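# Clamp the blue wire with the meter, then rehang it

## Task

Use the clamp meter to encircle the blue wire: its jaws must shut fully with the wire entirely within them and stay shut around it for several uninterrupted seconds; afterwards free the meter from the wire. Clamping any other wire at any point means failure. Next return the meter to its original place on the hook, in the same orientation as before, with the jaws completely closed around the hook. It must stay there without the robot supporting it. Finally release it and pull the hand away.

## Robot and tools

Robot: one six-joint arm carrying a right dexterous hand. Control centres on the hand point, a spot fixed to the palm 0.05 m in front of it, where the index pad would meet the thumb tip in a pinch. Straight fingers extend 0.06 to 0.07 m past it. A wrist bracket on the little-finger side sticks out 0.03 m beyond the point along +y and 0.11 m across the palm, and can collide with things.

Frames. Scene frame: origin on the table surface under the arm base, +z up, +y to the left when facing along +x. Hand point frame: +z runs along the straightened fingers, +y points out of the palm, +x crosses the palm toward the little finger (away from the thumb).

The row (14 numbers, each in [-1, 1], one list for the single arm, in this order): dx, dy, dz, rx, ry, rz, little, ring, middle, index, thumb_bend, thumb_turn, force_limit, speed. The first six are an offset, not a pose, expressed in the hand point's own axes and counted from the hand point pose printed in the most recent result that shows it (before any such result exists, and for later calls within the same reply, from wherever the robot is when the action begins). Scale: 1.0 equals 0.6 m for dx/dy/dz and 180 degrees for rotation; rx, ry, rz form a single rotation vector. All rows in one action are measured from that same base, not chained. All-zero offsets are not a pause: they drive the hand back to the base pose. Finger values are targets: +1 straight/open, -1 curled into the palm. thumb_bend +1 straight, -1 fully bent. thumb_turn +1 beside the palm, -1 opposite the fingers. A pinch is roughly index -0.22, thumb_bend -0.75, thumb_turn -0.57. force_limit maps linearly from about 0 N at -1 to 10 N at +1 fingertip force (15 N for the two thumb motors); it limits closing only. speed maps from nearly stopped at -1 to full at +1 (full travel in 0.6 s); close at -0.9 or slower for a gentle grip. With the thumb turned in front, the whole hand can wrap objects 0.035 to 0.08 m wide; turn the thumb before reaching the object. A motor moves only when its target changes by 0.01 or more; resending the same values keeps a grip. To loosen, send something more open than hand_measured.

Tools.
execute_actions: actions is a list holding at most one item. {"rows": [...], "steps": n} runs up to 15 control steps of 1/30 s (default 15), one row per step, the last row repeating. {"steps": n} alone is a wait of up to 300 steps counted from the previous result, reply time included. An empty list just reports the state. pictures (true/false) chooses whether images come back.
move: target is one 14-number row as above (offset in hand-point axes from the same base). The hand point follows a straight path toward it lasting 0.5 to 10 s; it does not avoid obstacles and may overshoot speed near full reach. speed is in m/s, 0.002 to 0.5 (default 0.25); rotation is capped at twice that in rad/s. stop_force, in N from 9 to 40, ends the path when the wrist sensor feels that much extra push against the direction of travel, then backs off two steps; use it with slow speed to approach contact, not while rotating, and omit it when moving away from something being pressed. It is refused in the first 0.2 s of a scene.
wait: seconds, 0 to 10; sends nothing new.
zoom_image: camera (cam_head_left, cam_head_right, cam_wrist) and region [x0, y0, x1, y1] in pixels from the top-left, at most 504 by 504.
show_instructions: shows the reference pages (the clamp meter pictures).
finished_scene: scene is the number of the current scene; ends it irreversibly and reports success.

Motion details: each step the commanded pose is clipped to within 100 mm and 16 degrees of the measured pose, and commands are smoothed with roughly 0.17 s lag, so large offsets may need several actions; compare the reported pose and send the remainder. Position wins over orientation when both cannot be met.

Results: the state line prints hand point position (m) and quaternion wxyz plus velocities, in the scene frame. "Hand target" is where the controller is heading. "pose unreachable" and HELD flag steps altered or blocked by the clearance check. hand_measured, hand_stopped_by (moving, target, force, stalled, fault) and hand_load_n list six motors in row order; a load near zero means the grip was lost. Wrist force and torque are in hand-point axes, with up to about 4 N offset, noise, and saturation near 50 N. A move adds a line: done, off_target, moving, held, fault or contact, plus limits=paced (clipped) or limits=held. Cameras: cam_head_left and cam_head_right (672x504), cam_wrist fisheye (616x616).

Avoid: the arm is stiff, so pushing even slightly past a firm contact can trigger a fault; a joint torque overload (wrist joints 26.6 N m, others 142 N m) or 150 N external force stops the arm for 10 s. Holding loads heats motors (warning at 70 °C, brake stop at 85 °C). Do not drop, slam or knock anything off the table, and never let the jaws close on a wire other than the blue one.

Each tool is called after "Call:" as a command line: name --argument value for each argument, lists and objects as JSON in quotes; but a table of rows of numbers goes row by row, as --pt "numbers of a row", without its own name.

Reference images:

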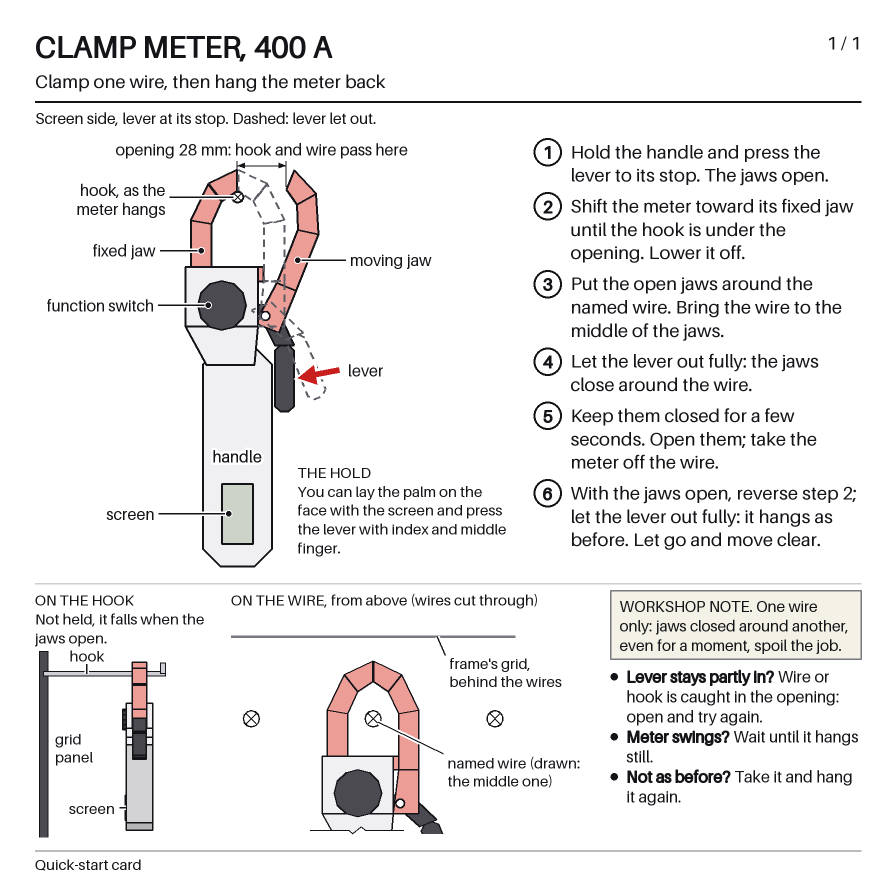

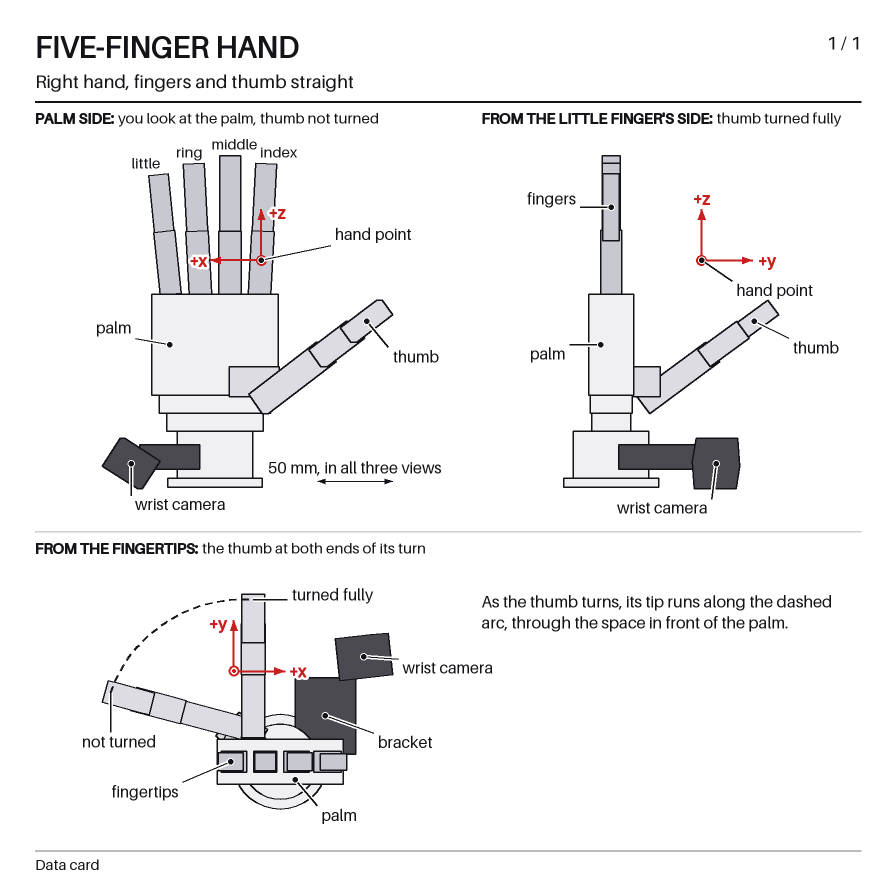

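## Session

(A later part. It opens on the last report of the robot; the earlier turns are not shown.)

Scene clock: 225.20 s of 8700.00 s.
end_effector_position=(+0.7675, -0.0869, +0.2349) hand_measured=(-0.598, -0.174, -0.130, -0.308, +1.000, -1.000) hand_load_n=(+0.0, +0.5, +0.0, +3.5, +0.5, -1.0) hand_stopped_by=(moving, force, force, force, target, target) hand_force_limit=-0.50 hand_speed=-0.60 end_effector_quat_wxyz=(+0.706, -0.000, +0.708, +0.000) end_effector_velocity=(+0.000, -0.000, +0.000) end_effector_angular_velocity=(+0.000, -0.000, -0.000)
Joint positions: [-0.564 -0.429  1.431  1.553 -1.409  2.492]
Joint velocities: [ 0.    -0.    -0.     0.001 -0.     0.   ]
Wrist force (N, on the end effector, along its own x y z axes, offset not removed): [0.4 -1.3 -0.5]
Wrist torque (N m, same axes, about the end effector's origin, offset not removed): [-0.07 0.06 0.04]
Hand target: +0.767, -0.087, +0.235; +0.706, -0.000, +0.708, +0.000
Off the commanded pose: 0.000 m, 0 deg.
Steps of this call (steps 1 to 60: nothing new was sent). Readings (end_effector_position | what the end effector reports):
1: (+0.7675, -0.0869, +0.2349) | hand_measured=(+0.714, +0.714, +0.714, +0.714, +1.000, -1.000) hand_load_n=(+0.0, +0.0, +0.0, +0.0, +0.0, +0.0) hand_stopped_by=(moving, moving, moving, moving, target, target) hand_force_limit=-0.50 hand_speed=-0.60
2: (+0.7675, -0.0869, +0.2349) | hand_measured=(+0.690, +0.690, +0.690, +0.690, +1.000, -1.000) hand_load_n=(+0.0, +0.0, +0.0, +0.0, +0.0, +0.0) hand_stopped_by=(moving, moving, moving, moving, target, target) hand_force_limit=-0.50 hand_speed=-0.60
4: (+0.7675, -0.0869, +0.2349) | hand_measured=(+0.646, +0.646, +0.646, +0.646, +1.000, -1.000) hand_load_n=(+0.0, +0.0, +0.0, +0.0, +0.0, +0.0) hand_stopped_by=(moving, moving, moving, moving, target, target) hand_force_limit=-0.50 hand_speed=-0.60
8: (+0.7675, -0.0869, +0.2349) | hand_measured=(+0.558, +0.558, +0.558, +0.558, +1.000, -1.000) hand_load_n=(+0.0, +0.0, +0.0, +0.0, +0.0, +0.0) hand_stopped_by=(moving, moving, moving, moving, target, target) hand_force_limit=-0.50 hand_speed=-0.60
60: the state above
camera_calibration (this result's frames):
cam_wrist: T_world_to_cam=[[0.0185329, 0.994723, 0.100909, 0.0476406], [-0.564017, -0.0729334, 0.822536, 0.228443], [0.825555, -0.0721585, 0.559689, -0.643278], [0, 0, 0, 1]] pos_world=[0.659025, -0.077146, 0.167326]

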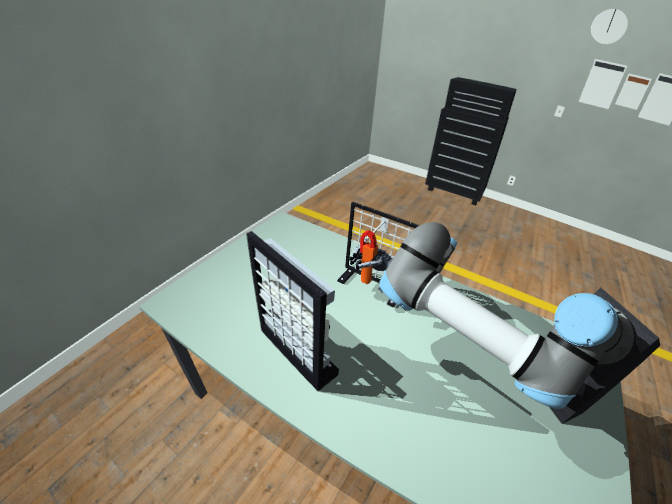

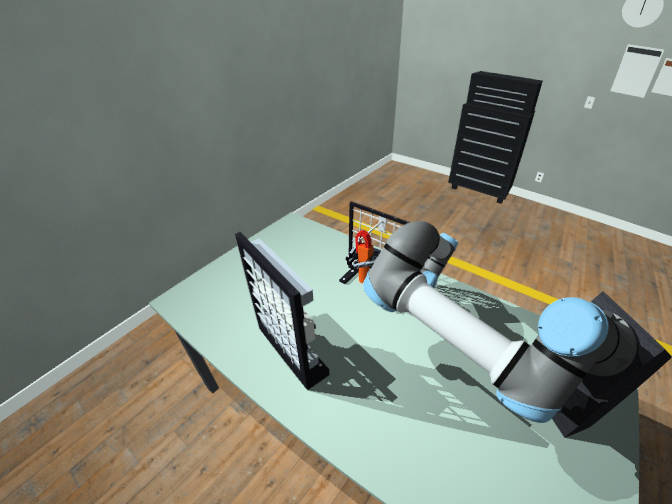

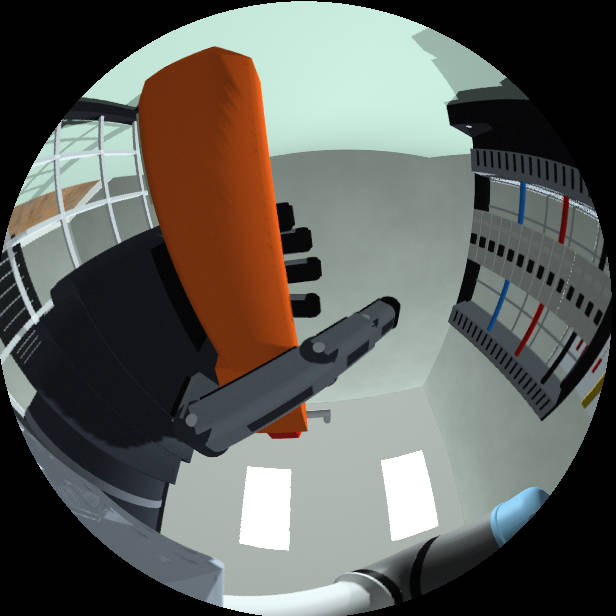

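Call:
execute_actions --actions '[{"rows": [[0,0,0,0,0,0,-1,-1,-1,-1,-1,-1,-0.2,-0.6]], "steps": 15}]' --pictures false

Call:
wait --seconds 1.5

Scene clock: 235.40 s of 8700.00 s.
end_effector_position=(+0.7675, -0.0869, +0.2349) hand_measured=(-0.820, -0.176, -0.130, -0.308, +0.834, -1.000) hand_load_n=(+0.0, +0.0, +0.5, +0.5, +1.0, -1.0) hand_stopped_by=(force, force, force, force, moving, target) hand_force_limit=-0.20 hand_speed=-0.60 end_effector_quat_wxyz=(+0.706, -0.000, +0.708, +0.000) end_effector_velocity=(-0.000, +0.000, +0.000) end_effector_angular_velocity=(+0.000, -0.001, +0.001)
Joint positions: [-0.564 -0.429  1.431  1.553 -1.409  2.492]
Joint velocities: [ 0.    -0.    -0.    -0.001 -0.     0.   ]
Wrist force (N, on the end effector, along its own x y z axes, offset not removed): [1.5 0.0 -1.1]
Wrist torque (N m, same axes, about the end effector's origin, offset not removed): [0.00 -0.23 -0.02]
Hand target: +0.767, -0.087, +0.235; +0.706, -0.000, +0.708, +0.000
Off the commanded pose: 0.000 m, 0 deg.
Steps of this call (steps 1 to 100: nothing new was sent; then 6.37 s passed at rest; steps 101 to 115: all 15 steps of this action). Readings (end_effector_position | what the end effector reports):
101: (+0.7675, -0.0869, +0.2349) | hand_measured=(-0.820, -0.176, -0.130, -0.308, +1.000, -1.000) hand_load_n=(+1.5, +0.0, +0.0, +0.5, +0.5, -0.5) hand_stopped_by=(force, force, force, force, moving, target) hand_force_limit=-0.20 hand_speed=-0.60
102: (+0.7675, -0.0869, +0.2349) | hand_measured=(-0.820, -0.176, -0.130, -0.308, +1.000, -1.000) hand_load_n=(+1.5, +0.0, +0.0, +0.5, +0.5, -0.5) hand_stopped_by=(force, force, force, force, moving, target) hand_force_limit=-0.20 hand_speed=-0.60
104: (+0.7675, -0.0869, +0.2349) | hand_measured=(-0.820, -0.176, -0.130, -0.308, +0.990, -1.000) hand_load_n=(+1.5, +0.0, +0.0, +1.0, +2.0, -0.5) hand_stopped_by=(force, force, force, force, moving, target) hand_force_limit=-0.20 hand_speed=-0.60
108: (+0.7675, -0.0869, +0.2349) | hand_measured=(-0.820, -0.176, -0.130, -0.308, +0.934, -1.000) hand_load_n=(+0.0, +0.0, +0.5, +1.5, +2.0, -0.5) hand_stopped_by=(force, force, force, force, moving, target) hand_force_limit=-0.20 hand_speed=-0.60
115: the state above

Scene clock: 236.90 s of 8700.00 s.
end_effector_position=(+0.7675, -0.0869, +0.2349) hand_measured=(-0.820, -0.176, -0.130, -0.308, +0.240, -1.000) hand_load_n=(+0.0, +0.0, +0.5, +3.5, +6.0, -2.0) hand_stopped_by=(force, force, force, force, force, target) hand_force_limit=-0.20 hand_speed=-0.60 end_effector_quat_wxyz=(+0.706, -0.000, +0.708, +0.000) end_effector_velocity=(-0.000, +0.000, +0.000) end_effector_angular_velocity=(+0.001, -0.000, +0.000)
Joint positions: [-0.564 -0.429  1.431  1.553 -1.409  2.492]
Joint velocities: [ 0.     0.    -0.    -0.    -0.     0.001]
Wrist force (N, on the end effector, along its own x y z axes, offset not removed): [2.2 -1.8 0.4]
Wrist torque (N m, same axes, about the end effector's origin, offset not removed): [-0.29 -0.23 -0.11]
Hand target: +0.767, -0.087, +0.235; +0.706, -0.000, +0.708, +0.000
Off the commanded pose: 0.000 m, 0 deg.
Steps of this call (steps 1 to 45: nothing new was sent). Readings (end_effector_position | what the end effector reports):
1: (+0.7675, -0.0869, +0.2349) | hand_measured=(-0.820, -0.176, -0.130, -0.308, +0.820, -1.000) hand_load_n=(+0.0, +0.0, +0.5, +0.0, +1.0, -1.0) hand_stopped_by=(force, force, force, force, moving, target) hand_force_limit=-0.20 hand_speed=-0.60
2: (+0.7675, -0.0869, +0.2349) | hand_measured=(-0.820, -0.176, -0.130, -0.308, +0.806, -1.000) hand_load_n=(+0.0, +0.0, +0.5, +0.0, +1.0, -1.0) hand_stopped_by=(force, force, force, force, moving, target) hand_force_limit=-0.20 hand_speed=-0.60
4: (+0.7675, -0.0869, +0.2349) | hand_measured=(-0.820, -0.176, -0.130, -0.308, +0.778, -1.000) hand_load_n=(+0.0, +0.0, +1.0, +0.5, +1.0, -1.0) hand_stopped_by=(force, force, force, force, moving, target) hand_force_limit=-0.20 hand_speed=-0.60
8: (+0.7675, -0.0869, +0.2349) | hand_measured=(-0.820, -0.176, -0.130, -0.308, +0.722, -1.000) hand_load_n=(+0.0, +0.0, +1.0, +0.5, +1.5, -1.0) hand_stopped_by=(force, force, force, force, moving, target) hand_force_limit=-0.20 hand_speed=-0.60
45: the state above
camera_calibration (this result's frames):
cam_wrist: T_world_to_cam=[[0.0185366, 0.994725, 0.100891, 0.0476546], [-0.564018, -0.072916, 0.822537, 0.228434], [0.825555, -0.0721511, 0.559691, -0.643287], [0, 0, 0, 1]] pos_world=[0.659026, -0.0771606, 0.167338]

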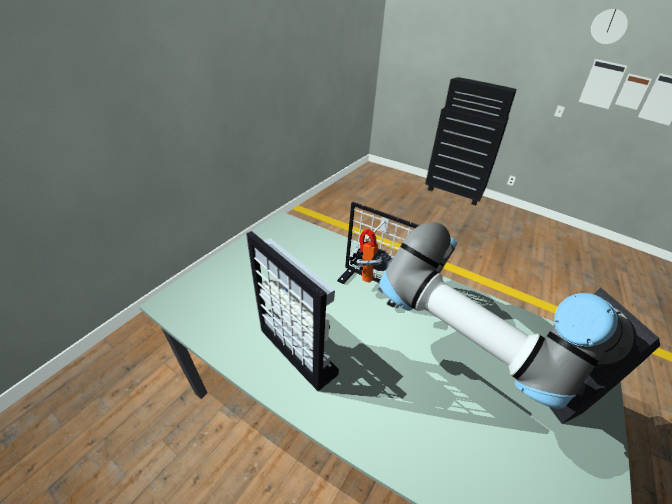

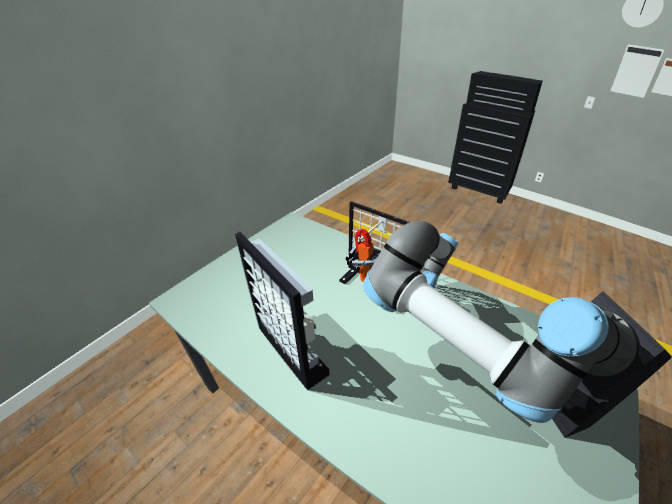

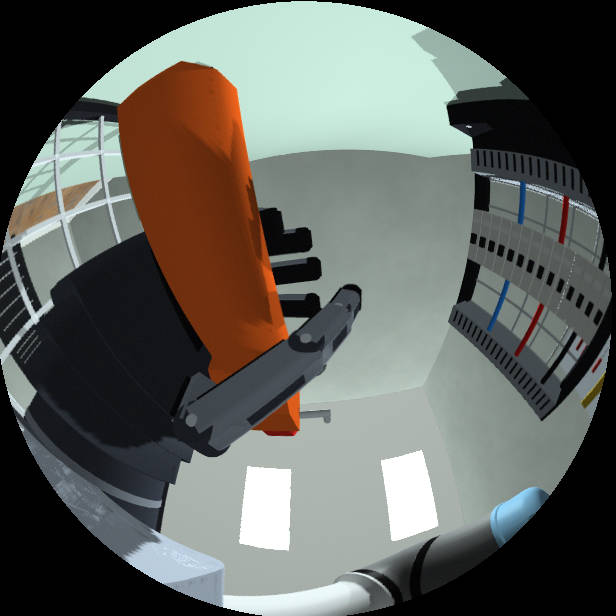

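Call:
execute_actions --actions '[{"rows": [[0,0,0,0,0,0,-1,-0.95,-0.95,-0.95,-1,-1,0.4,-0.7]], "steps": 15}]' --pictures false

Call:
wait --seconds 1.5

Scene clock: 241.60 s of 8700.00 s.
end_effector_position=(+0.7675, -0.0869, +0.2349) hand_measured=(-0.820, -0.374, -0.330, -0.506, +0.238, -1.000) hand_load_n=(+0.0, +0.0, +0.0, +5.5, +2.0, -2.0) hand_stopped_by=(force, moving, moving, moving, force, target) hand_force_limit=0.40 hand_speed=-0.70 end_effector_quat_wxyz=(+0.706, -0.000, +0.708, +0.000) end_effector_velocity=(+0.000, -0.000, -0.000) end_effector_angular_velocity=(-0.000, +0.000, -0.001)
Joint positions: [-0.564 -0.429  1.431  1.553 -1.409  2.492]
Joint velocities: [ 0.     0.    -0.     0.001 -0.    -0.   ]
Wrist force (N, on the end effector, along its own x y z axes, offset not removed): [3.7 1.4 -0.6]
Wrist torque (N m, same axes, about the end effector's origin, offset not removed): [0.28 -0.25 0.25]
Hand target: +0.767, -0.087, +0.235; +0.706, -0.000, +0.708, +0.000
Off the commanded pose: 0.000 m, 0 deg.
Steps of this call (steps 1 to 90: nothing new was sent; then 1.20 s passed at rest; steps 91 to 105: all 15 steps of this action). Readings (end_effector_position | what the end effector reports):
91: (+0.7675, -0.0869, +0.2349) | hand_measured=(-0.820, -0.176, -0.130, -0.308, +0.240, -1.000) hand_load_n=(+0.0, +0.0, +0.5, +3.5, +6.0, -2.0) hand_stopped_by=(force, moving, moving, moving, force, target) hand_force_limit=0.40 hand_speed=-0.70
92: (+0.7675, -0.0869, +0.2349) | hand_measured=(-0.820, -0.176, -0.130, -0.308, +0.240, -1.000) hand_load_n=(+0.0, +0.0, +0.5, +3.5, +6.0, -2.0) hand_stopped_by=(force, moving, moving, moving, force, target) hand_force_limit=0.40 hand_speed=-0.70
94: (+0.7675, -0.0869, +0.2349) | hand_measured=(-0.820, -0.190, -0.146, -0.322, +0.240, -1.000) hand_load_n=(+0.0, +0.0, +0.0, +4.5, +5.5, -2.0) hand_stopped_by=(force, moving, moving, moving, force, target) hand_force_limit=0.40 hand_speed=-0.70
98: (+0.7675, -0.0869, +0.2349) | hand_measured=(-0.820, -0.256, -0.212, -0.390, +0.238, -1.000) hand_load_n=(+0.0, +0.0, +0.0, +3.0, +1.0, -2.0) hand_stopped_by=(force, moving, moving, moving, force, target) hand_force_limit=0.40 hand_speed=-0.70
105: the state above

Scene clock: 243.10 s of 8700.00 s.
end_effector_position=(+0.7675, -0.0869, +0.2349) hand_measured=(-0.820, -0.854, -0.710, -0.554, +0.238, -1.000) hand_load_n=(+0.0, +8.5, +7.0, +0.0, +3.5, +2.0) hand_stopped_by=(force, force, force, force, force, target) hand_force_limit=0.40 hand_speed=-0.70 end_effector_quat_wxyz=(+0.706, -0.000, +0.708, +0.000) end_effector_velocity=(+0.000, +0.000, -0.000) end_effector_angular_velocity=(-0.000, +0.000, -0.000)
Joint positions: [-0.564 -0.429  1.431  1.553 -1.409  2.492]
Joint velocities: [ 0. -0.  0.  0.  0. -0.]
Wrist force (N, on the end effector, along its own x y z axes, offset not removed): [3.2 -1.1 0.1]
Wrist torque (N m, same axes, about the end effector's origin, offset not removed): [-0.11 -0.20 0.14]
Hand target: +0.767, -0.087, +0.235; +0.706, -0.000, +0.708, +0.000
Off the commanded pose: 0.000 m, 0 deg.
Steps of this call (steps 1 to 45: nothing new was sent). Readings (end_effector_position | what the end effector reports):
1: (+0.7675, -0.0869, +0.2349) | hand_measured=(-0.820, -0.390, -0.346, -0.522, +0.238, -1.000) hand_load_n=(+0.0, +0.0, +0.0, +6.0, +2.0, -2.0) hand_stopped_by=(force, moving, moving, moving, force, target) hand_force_limit=0.40 hand_speed=-0.70
2: (+0.7675, -0.0869, +0.2349) | hand_measured=(-0.820, -0.406, -0.362, -0.538, +0.238, -1.000) hand_load_n=(+0.0, +0.0, +0.0, +6.5, +2.0, -2.0) hand_stopped_by=(force, moving, moving, moving, force, target) hand_force_limit=0.40 hand_speed=-0.70
4: (+0.7675, -0.0869, +0.2349) | hand_measured=(-0.820, -0.440, -0.396, -0.554, +0.238, -1.000) hand_load_n=(+0.0, +0.0, +0.0, +7.0, +2.5, -2.0) hand_stopped_by=(force, moving, moving, force, force, target) hand_force_limit=0.40 hand_speed=-0.70
8: (+0.7675, -0.0869, +0.2349) | hand_measured=(-0.820, -0.506, -0.462, -0.554, +0.238, -1.000) hand_load_n=(+0.0, +0.0, +0.0, +7.0, +2.5, -2.0) hand_stopped_by=(force, moving, moving, force, force, target) hand_force_limit=0.40 hand_speed=-0.70
45: the state above
camera_calibration (this result's frames):
cam_wrist: T_world_to_cam=[[0.018513, 0.994723, 0.100911, 0.0476485], [-0.563995, -0.0729482, 0.82255, 0.228429], [0.82557, -0.0721413, 0.559669, -0.643279], [0, 0, 0, 1]] pos_world=[0.659023, -0.0771406, 0.16732]

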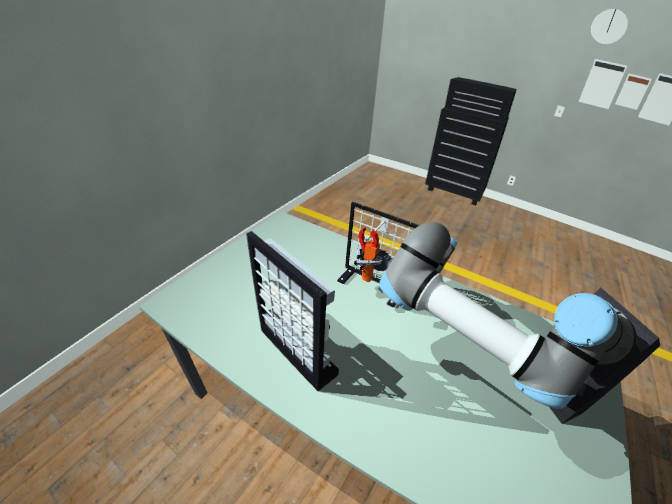

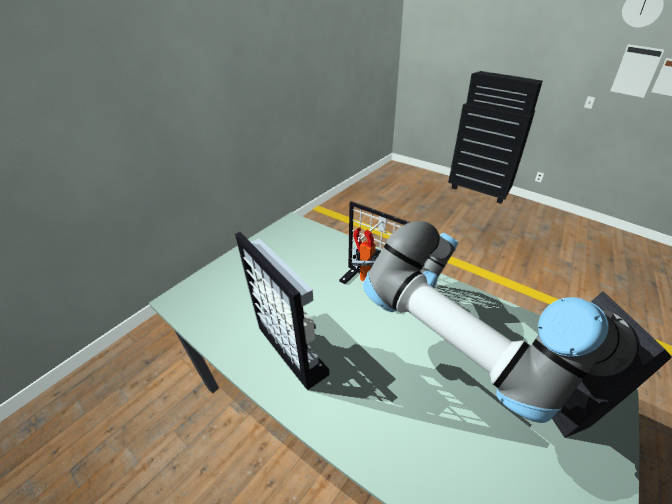

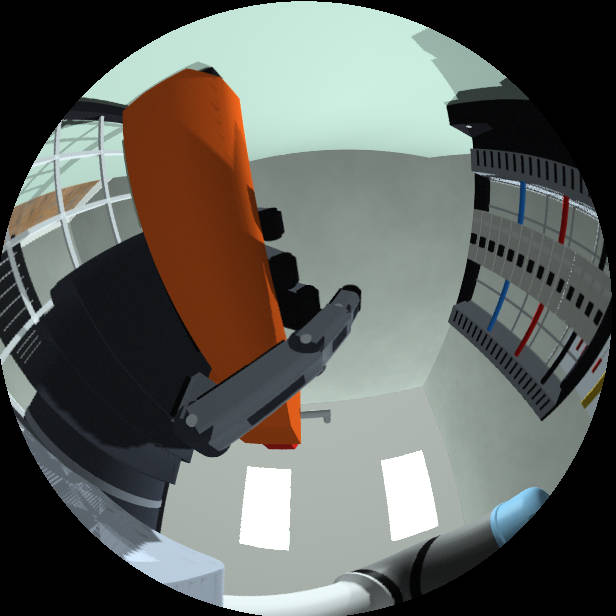

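The jaws look open now. A zoom will confirm how far.

Call:
zoom_image --camera "cam_head_left" --region '[335, 215, 405, 290]'

Call:
zoom_image --camera "cam_head_right" --region '[330, 215, 400, 290]'

Region (335, 215, 405, 290) of cam_head_left's 672x504 image, scaled by 6.720, with more detail than that image has; it fills the left 470 columns of this view, and the rest is white.

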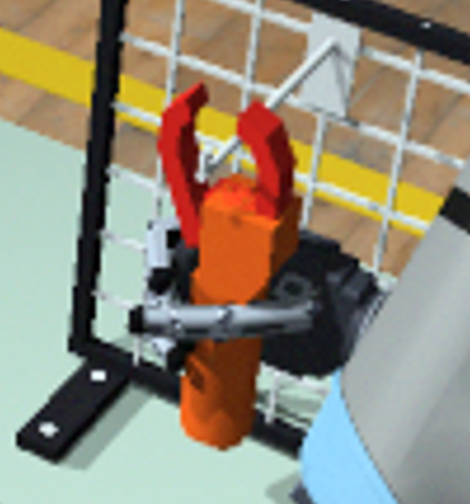

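Region (330, 215, 400, 290) of cam_head_right's 672x504 image, scaled by 6.720, with more detail than that image has; it fills the left 470 columns of this view, and the rest is white.

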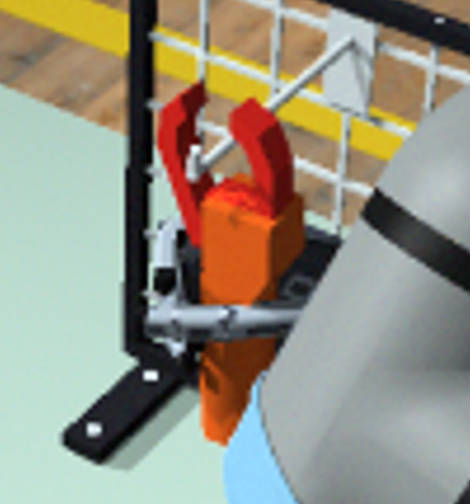

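Call:
move --target '[0,0,-0.0183,0,0,0,-1,-0.95,-0.95,-0.95,-1,-1,0.4,-0.7]' --speed 0.02

Call:
zoom_image --camera "cam_head_left" --region '[335, 215, 405, 290]'

Call:
zoom_image --camera "cam_head_right" --region '[330, 215, 400, 290]'

Scene clock: 260.63 s of 8700.00 s.
end_effector_position=(+0.7568, -0.0869, +0.2349) hand_measured=(-0.820, -0.854, -0.710, -0.554, +0.238, -1.000) hand_load_n=(+0.0, +8.5, +7.0, +0.0, +3.5, +2.0) hand_stopped_by=(force, force, force, force, force, target) hand_force_limit=0.40 hand_speed=-0.70 end_effector_quat_wxyz=(+0.706, -0.000, +0.708, +0.000) end_effector_velocity=(-0.002, +0.000, +0.000) end_effector_angular_velocity=(-0.001, -0.001, +0.000)
Joint positions: [-0.567 -0.428  1.459  1.525 -1.406  2.494]
Joint velocities: [-0.001  0.     0.005 -0.006  0.    -0.001]
Wrist force (N, on the end effector, along its own x y z axes, offset not removed): [2.4 -0.2 -0.6]
Wrist torque (N m, same axes, about the end effector's origin, offset not removed): [0.03 -0.01 0.06]
Hand target: +0.756, -0.087, +0.235; +0.706, -0.000, +0.708, +0.000
Off the commanded pose: 0.000 m, 0 deg.
After step 90, 13.67 s passed at rest.
move: done
camera_calibration (this result's frames):
cam_wrist: T_world_to_cam=[[0.0185067, 0.994723, 0.100917, 0.0478428], [-0.564008, -0.072955, 0.82254, 0.2224], [0.825562, -0.0721403, 0.559681, -0.634446], [0, 0, 0, 1]] pos_world=[0.648324, -0.0771343, 0.167327]

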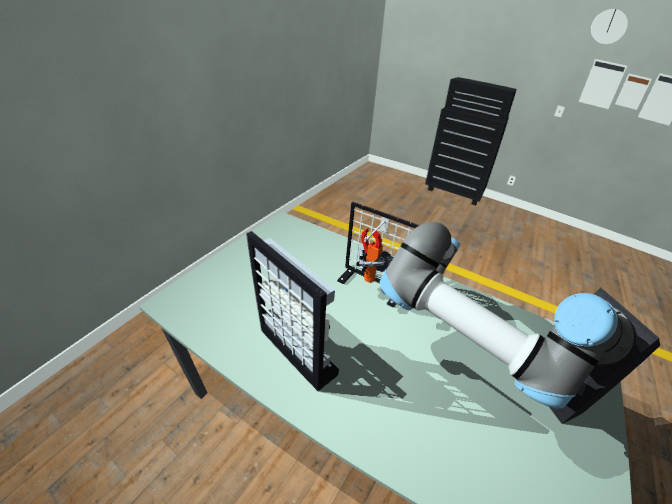

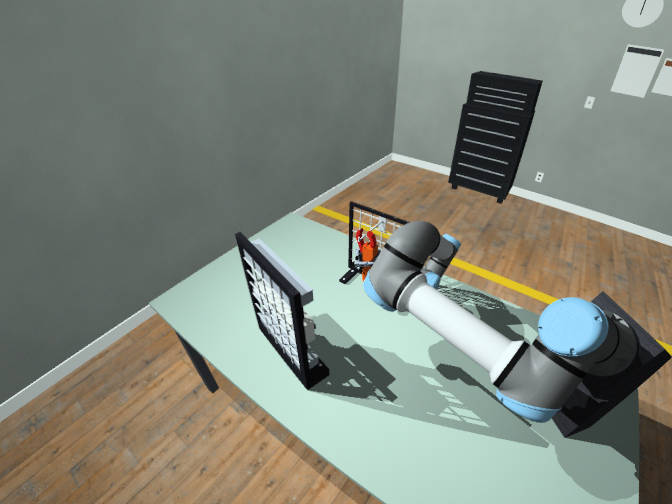

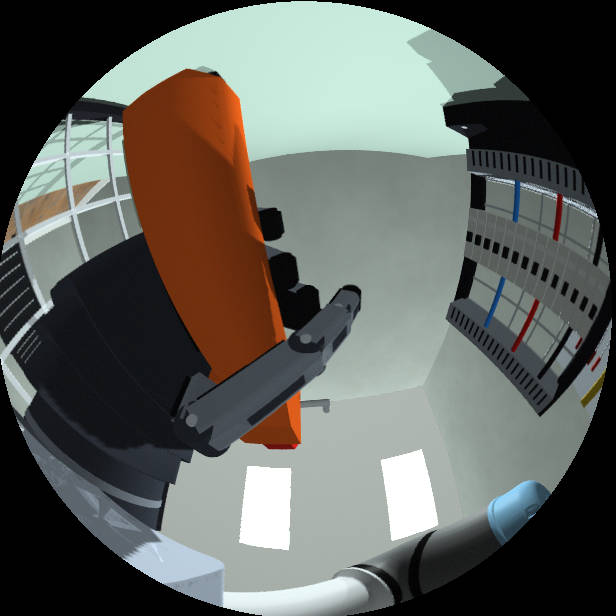

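Region (335, 215, 405, 290) of cam_head_left's 672x504 image, scaled by 6.720, with more detail than that image has; it fills the left 470 columns of this view, and the rest is white.

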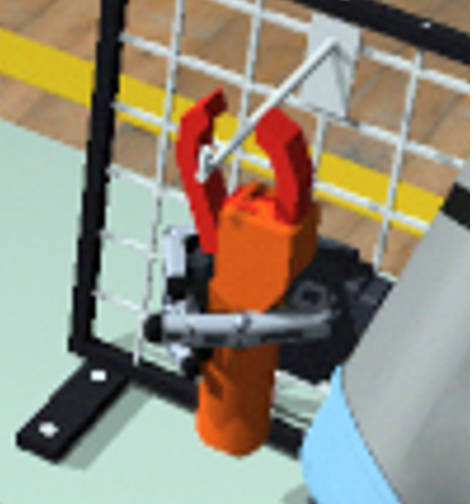

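Region (330, 215, 400, 290) of cam_head_right's 672x504 image, scaled by 6.720, with more detail than that image has; it fills the left 470 columns of this view, and the rest is white.

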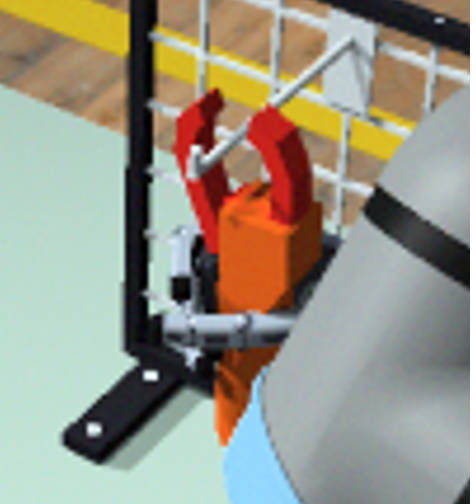

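Call:
move --target '[0.0583,0,0,0,0,0,-1,-0.95,-0.95,-0.95,-1,-1,0.4,-0.7]' --speed 0.03

Call:
zoom_image --camera "cam_head_left" --region '[335, 215, 405, 290]'

Call:
zoom_image --camera "cam_head_right" --region '[330, 215, 400, 290]'

Scene clock: 265.77 s of 8700.00 s.
end_effector_position=(+0.7567, -0.0868, +0.2002) hand_measured=(-0.820, -0.854, -0.710, -0.554, +0.238, -1.000) hand_load_n=(+0.0, +8.5, +7.0, +0.0, +3.5, +2.0) hand_stopped_by=(force, force, force, force, force, target) hand_force_limit=0.40 hand_speed=-0.70 end_effector_quat_wxyz=(+0.706, -0.000, +0.708, +0.000) end_effector_velocity=(-0.000, -0.000, -0.003) end_effector_angular_velocity=(-0.000, +0.000, -0.000)
Joint positions: [-0.517 -0.369  1.384  1.544 -1.448  2.466]
Joint velocities: [ 0.004  0.005 -0.006  0.002 -0.003 -0.002]
Wrist force (N, on the end effector, along its own x y z axes, offset not removed): [5.3 -1.2 1.4]
Wrist torque (N m, same axes, about the end effector's origin, offset not removed): [-0.24 -0.54 0.23]
Hand target: +0.757, -0.087, +0.200; +0.706, -0.000, +0.708, +0.000
Off the commanded pose: 0.000 m, 0 deg.
After step 90, 0.60 s passed at rest.
move: done
camera_calibration (this result's frames):
cam_wrist: T_world_to_cam=[[0.0184544, 0.994734, 0.100816, 0.0513765], [-0.563942, -0.0729073, 0.82259, 0.250863], [0.825608, -0.0720351, 0.559627, -0.615021], [0, 0, 0, 1]] pos_world=[0.64829, -0.0771193, 0.132646]

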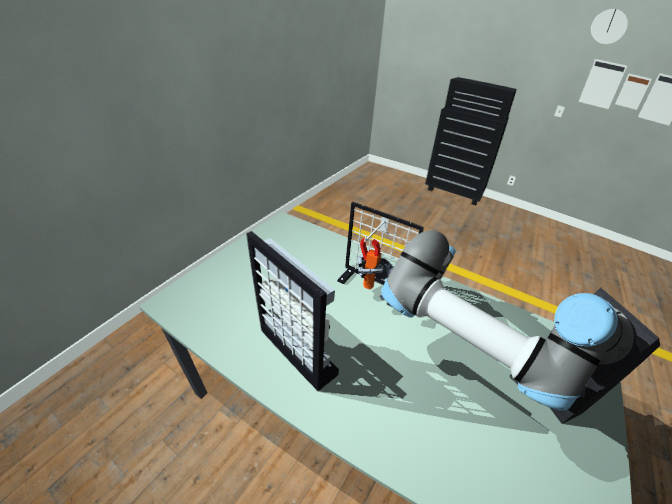

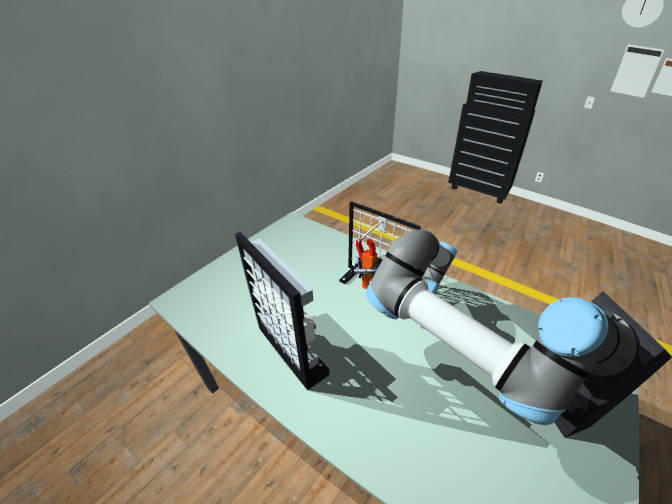

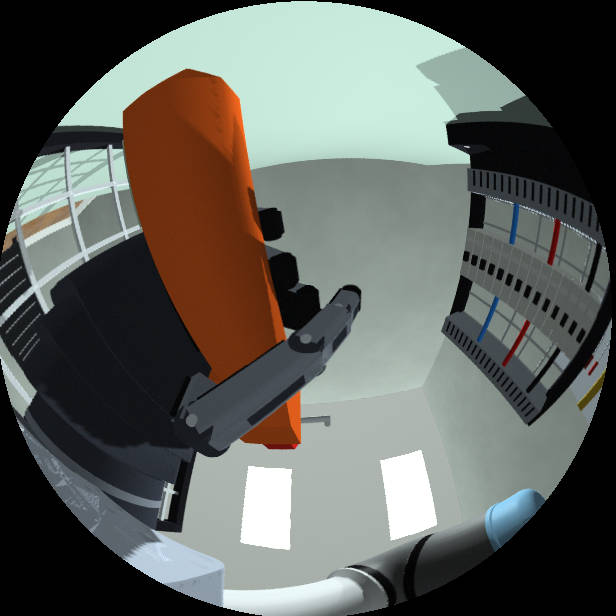

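Region (335, 215, 405, 290) of cam_head_left's 672x504 image, scaled by 6.720, with more detail than that image has; it fills the left 470 columns of this view, and the rest is white.

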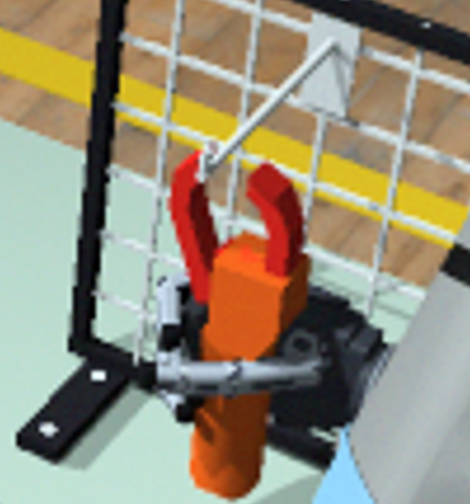

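Region (330, 215, 400, 290) of cam_head_right's 672x504 image, scaled by 6.720, with more detail than that image has; it fills the left 470 columns of this view, and the rest is white.

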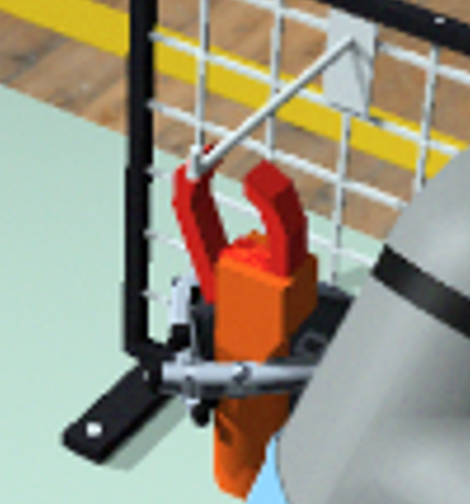

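Call:
zoom_image --camera "cam_wrist" --region '[230, 370, 370, 470]'

Region (230, 370, 370, 470) of cam_wrist's 616x616 image, scaled by 3.600, with more detail than that image has; it fills the top 360 rows of this view, and the rest is white.

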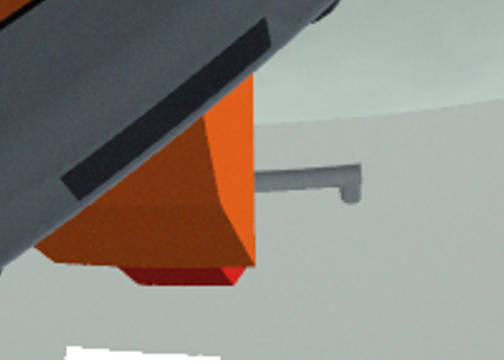

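Call:
move --target '[0.017,0.0947,-0.2612,0,0,0,-1,-0.95,-0.95,-0.95,-1,-1,0.4,-0.7]' --speed 0.15

Scene clock: 318.77 s of 8700.00 s.
end_effector_position=(+0.6003, -0.0301, +0.1901) hand_measured=(-0.820, -0.854, -0.710, -0.554, +0.238, -1.000) hand_load_n=(+0.0, +8.5, +7.0, +0.0, +3.5, +2.0) hand_stopped_by=(force, force, force, force, force, target) hand_force_limit=0.40 hand_speed=-0.70 end_effector_quat_wxyz=(+0.706, -0.000, +0.708, +0.000) end_effector_velocity=(-0.003, +0.001, -0.000) end_effector_angular_velocity=(-0.000, +0.000, -0.000)
Joint positions: [-0.456 -0.363  1.782  1.144 -1.498  2.432]
Joint velocities: [ 0.001  0.001  0.006 -0.007 -0.    -0.001]
Wrist force (N, on the end effector, along its own x y z axes, offset not removed): [2.9 -1.2 1.4]
Wrist torque (N m, same axes, about the end effector's origin, offset not removed): [-0.20 -0.17 0.10]
Hand target: +0.600, -0.030, +0.190; +0.706, -0.000, +0.708, +0.000
Off the commanded pose: 0.000 m, 0 deg.
After step 90, 48.27 s passed at rest.
move: done
camera_calibration (this result's frames):
cam_wrist: T_world_to_cam=[[0.018364, 0.994748, 0.100696, -0.00112498], [-0.563918, -0.0728607, 0.822611, 0.175038], [0.825627, -0.0718908, 0.559618, -0.476177], [0, 0, 0, 1]] pos_world=[0.491872, -0.0203603, 0.122602]

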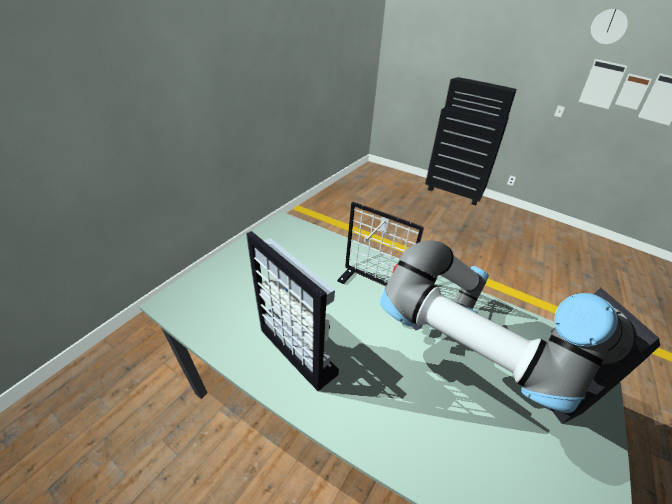

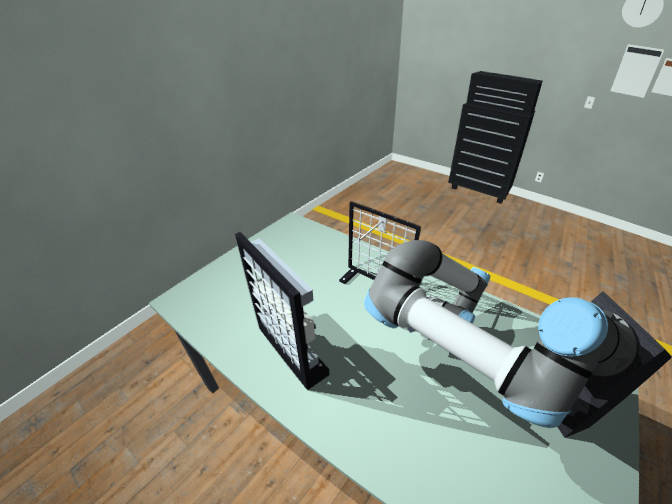

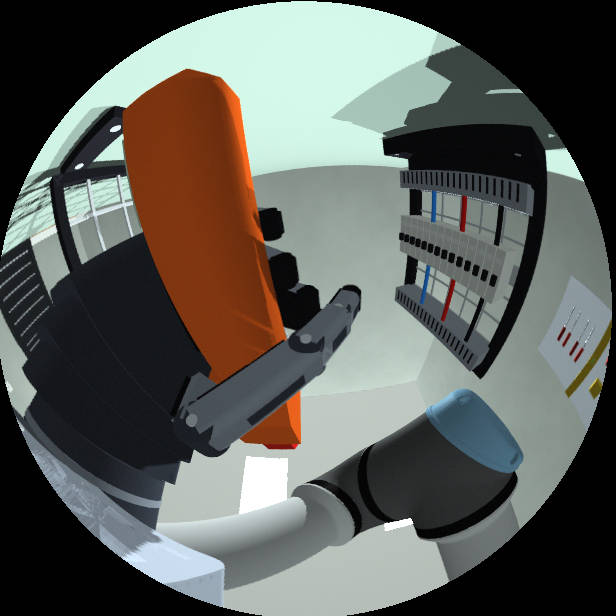

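Call:
move --target '[-0.1682,0.1968,0.1512,0.0740,0.0740,-0.4959,-1,-0.95,-0.95,-0.95,-1,-1,0.4,-0.7]' --speed 0.12

Scene clock: 343.70 s of 8700.00 s.
end_effector_position=(+0.6907, +0.0877, +0.2909) hand_measured=(-0.820, -0.854, -0.710, -0.554, +0.238, -1.000) hand_load_n=(+0.0, +8.5, +7.0, +0.0, +3.5, +2.0) hand_stopped_by=(force, force, force, force, force, target) hand_force_limit=0.40 hand_speed=-0.70 end_effector_quat_wxyz=(+0.421, -0.421, +0.569, -0.567) end_effector_velocity=(+0.001, +0.001, +0.001) end_effector_angular_velocity=(-0.013, +0.002, -0.004)
Joint positions: [-0.441 -1.172  2.235  1.723 -1.705  0.864]
Joint velocities: [ 0.004 -0.007 -0.     0.009 -0.008 -0.014]
Wrist force (N, on the end effector, along its own x y z axes, offset not removed): [1.2 1.7 1.4]
Wrist torque (N m, same axes, about the end effector's origin, offset not removed): [0.01 -0.16 0.07]
Hand target: +0.691, +0.088, +0.291; +0.420, -0.421, +0.569, -0.567
Off the commanded pose: 0.001 m, 0 deg.
After step 90, 14.87 s passed at rest.
move: done
camera_calibration (this result's frames):
cam_wrist: T_world_to_cam=[[0.045474, 0.0932744, -0.994601, 0.248908], [-0.302381, 0.950209, 0.0752862, 0.09869], [0.952102, 0.297325, 0.0714142, -0.57643], [0, 0, 0, 1]] pos_world=[0.567343, 0.0543941, 0.2813]

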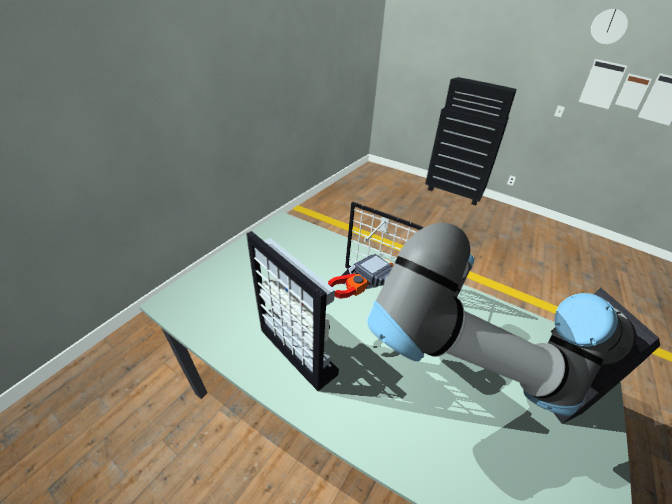

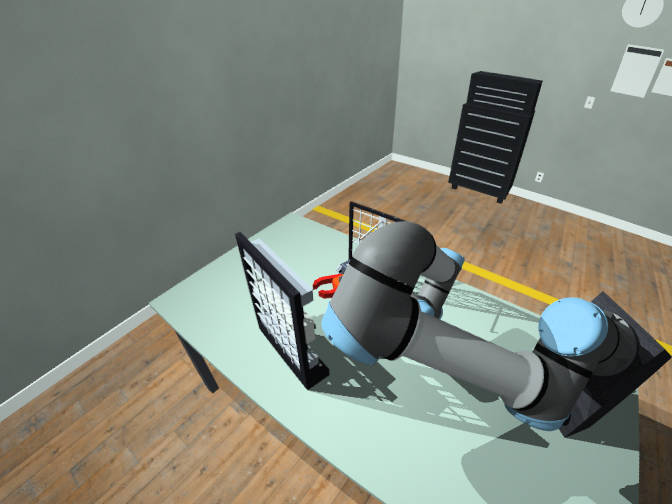

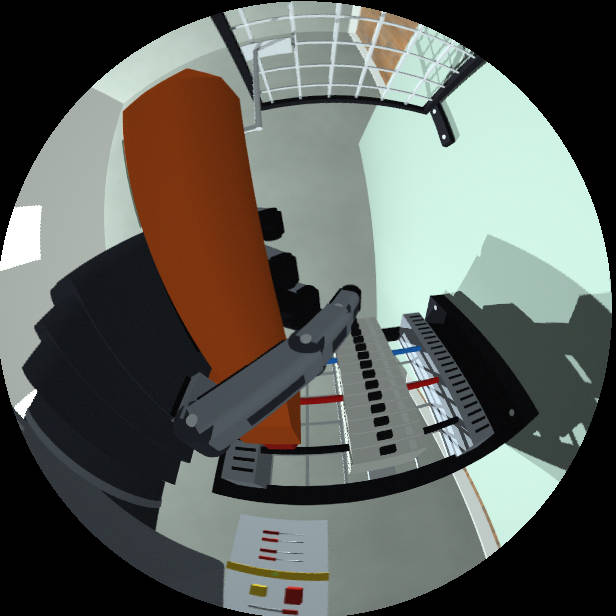

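Call:
move --target '[-0.0515,0,0.2095,0,0,0,-1,-0.95,-0.95,-0.95,-1,-1,0.4,-0.7]' --speed 0.08

Scene clock: 353.00 s of 8700.00 s.
end_effector_position=(+0.8197, +0.0807, +0.2909) hand_measured=(-0.820, -0.854, -0.710, -0.554, +0.238, -1.000) hand_load_n=(+0.0, +8.5, +7.0, +0.0, +3.5, +2.0) hand_stopped_by=(force, force, force, force, force, target) hand_force_limit=0.40 hand_speed=-0.70 end_effector_quat_wxyz=(+0.421, -0.421, +0.569, -0.567) end_effector_velocity=(+0.002, -0.000, -0.000) end_effector_angular_velocity=(+0.001, -0.000, -0.001)
Joint positions: [-0.434 -1.128  1.884  2.031 -1.711  0.862]
Joint velocities: [ 0.     0.002 -0.007  0.006 -0.     0.001]
Wrist force (N, on the end effector, along its own x y z axes, offset not removed): [0.9 0.2 0.7]
Wrist torque (N m, same axes, about the end effector's origin, offset not removed): [-0.13 -0.09 0.02]
Hand target: +0.820, +0.081, +0.291; +0.421, -0.421, +0.569, -0.567
Off the commanded pose: 0.000 m, 0 deg.
After step 90, 4.17 s passed at rest.
move: done
camera_calibration (this result's frames):
cam_wrist: T_world_to_cam=[[0.0454688, 0.0932608, -0.994603, 0.24365], [-0.302403, 0.950203, 0.0752731, 0.144437], [0.952095, 0.297348, 0.0714069, -0.697099], [0, 0, 0, 1]] pos_world=[0.696304, 0.0473136, 0.281241]

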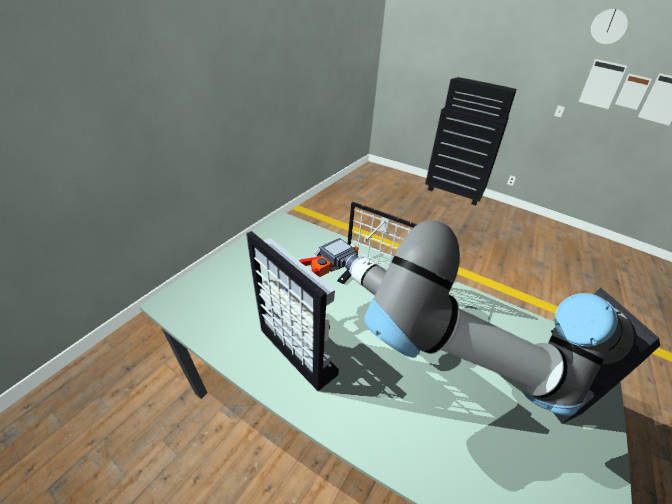

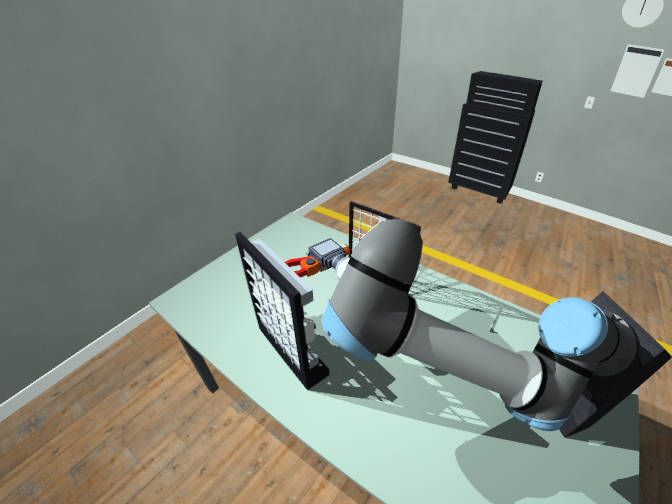

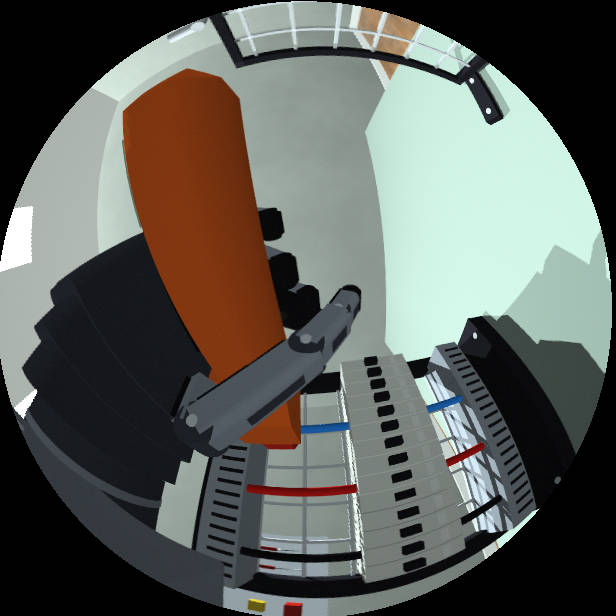

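Call:
zoom_image --camera "cam_wrist" --region '[190, 340, 480, 600]'

Region (190, 340, 480, 600) of cam_wrist's 616x616 image, scaled by 1.738, with more detail than that image has; it fills the top 452 rows of this view, and the rest is white.

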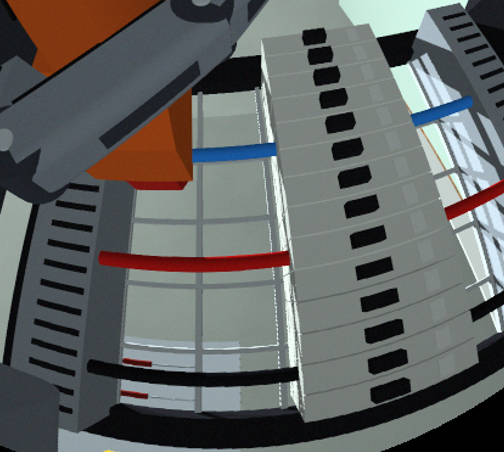

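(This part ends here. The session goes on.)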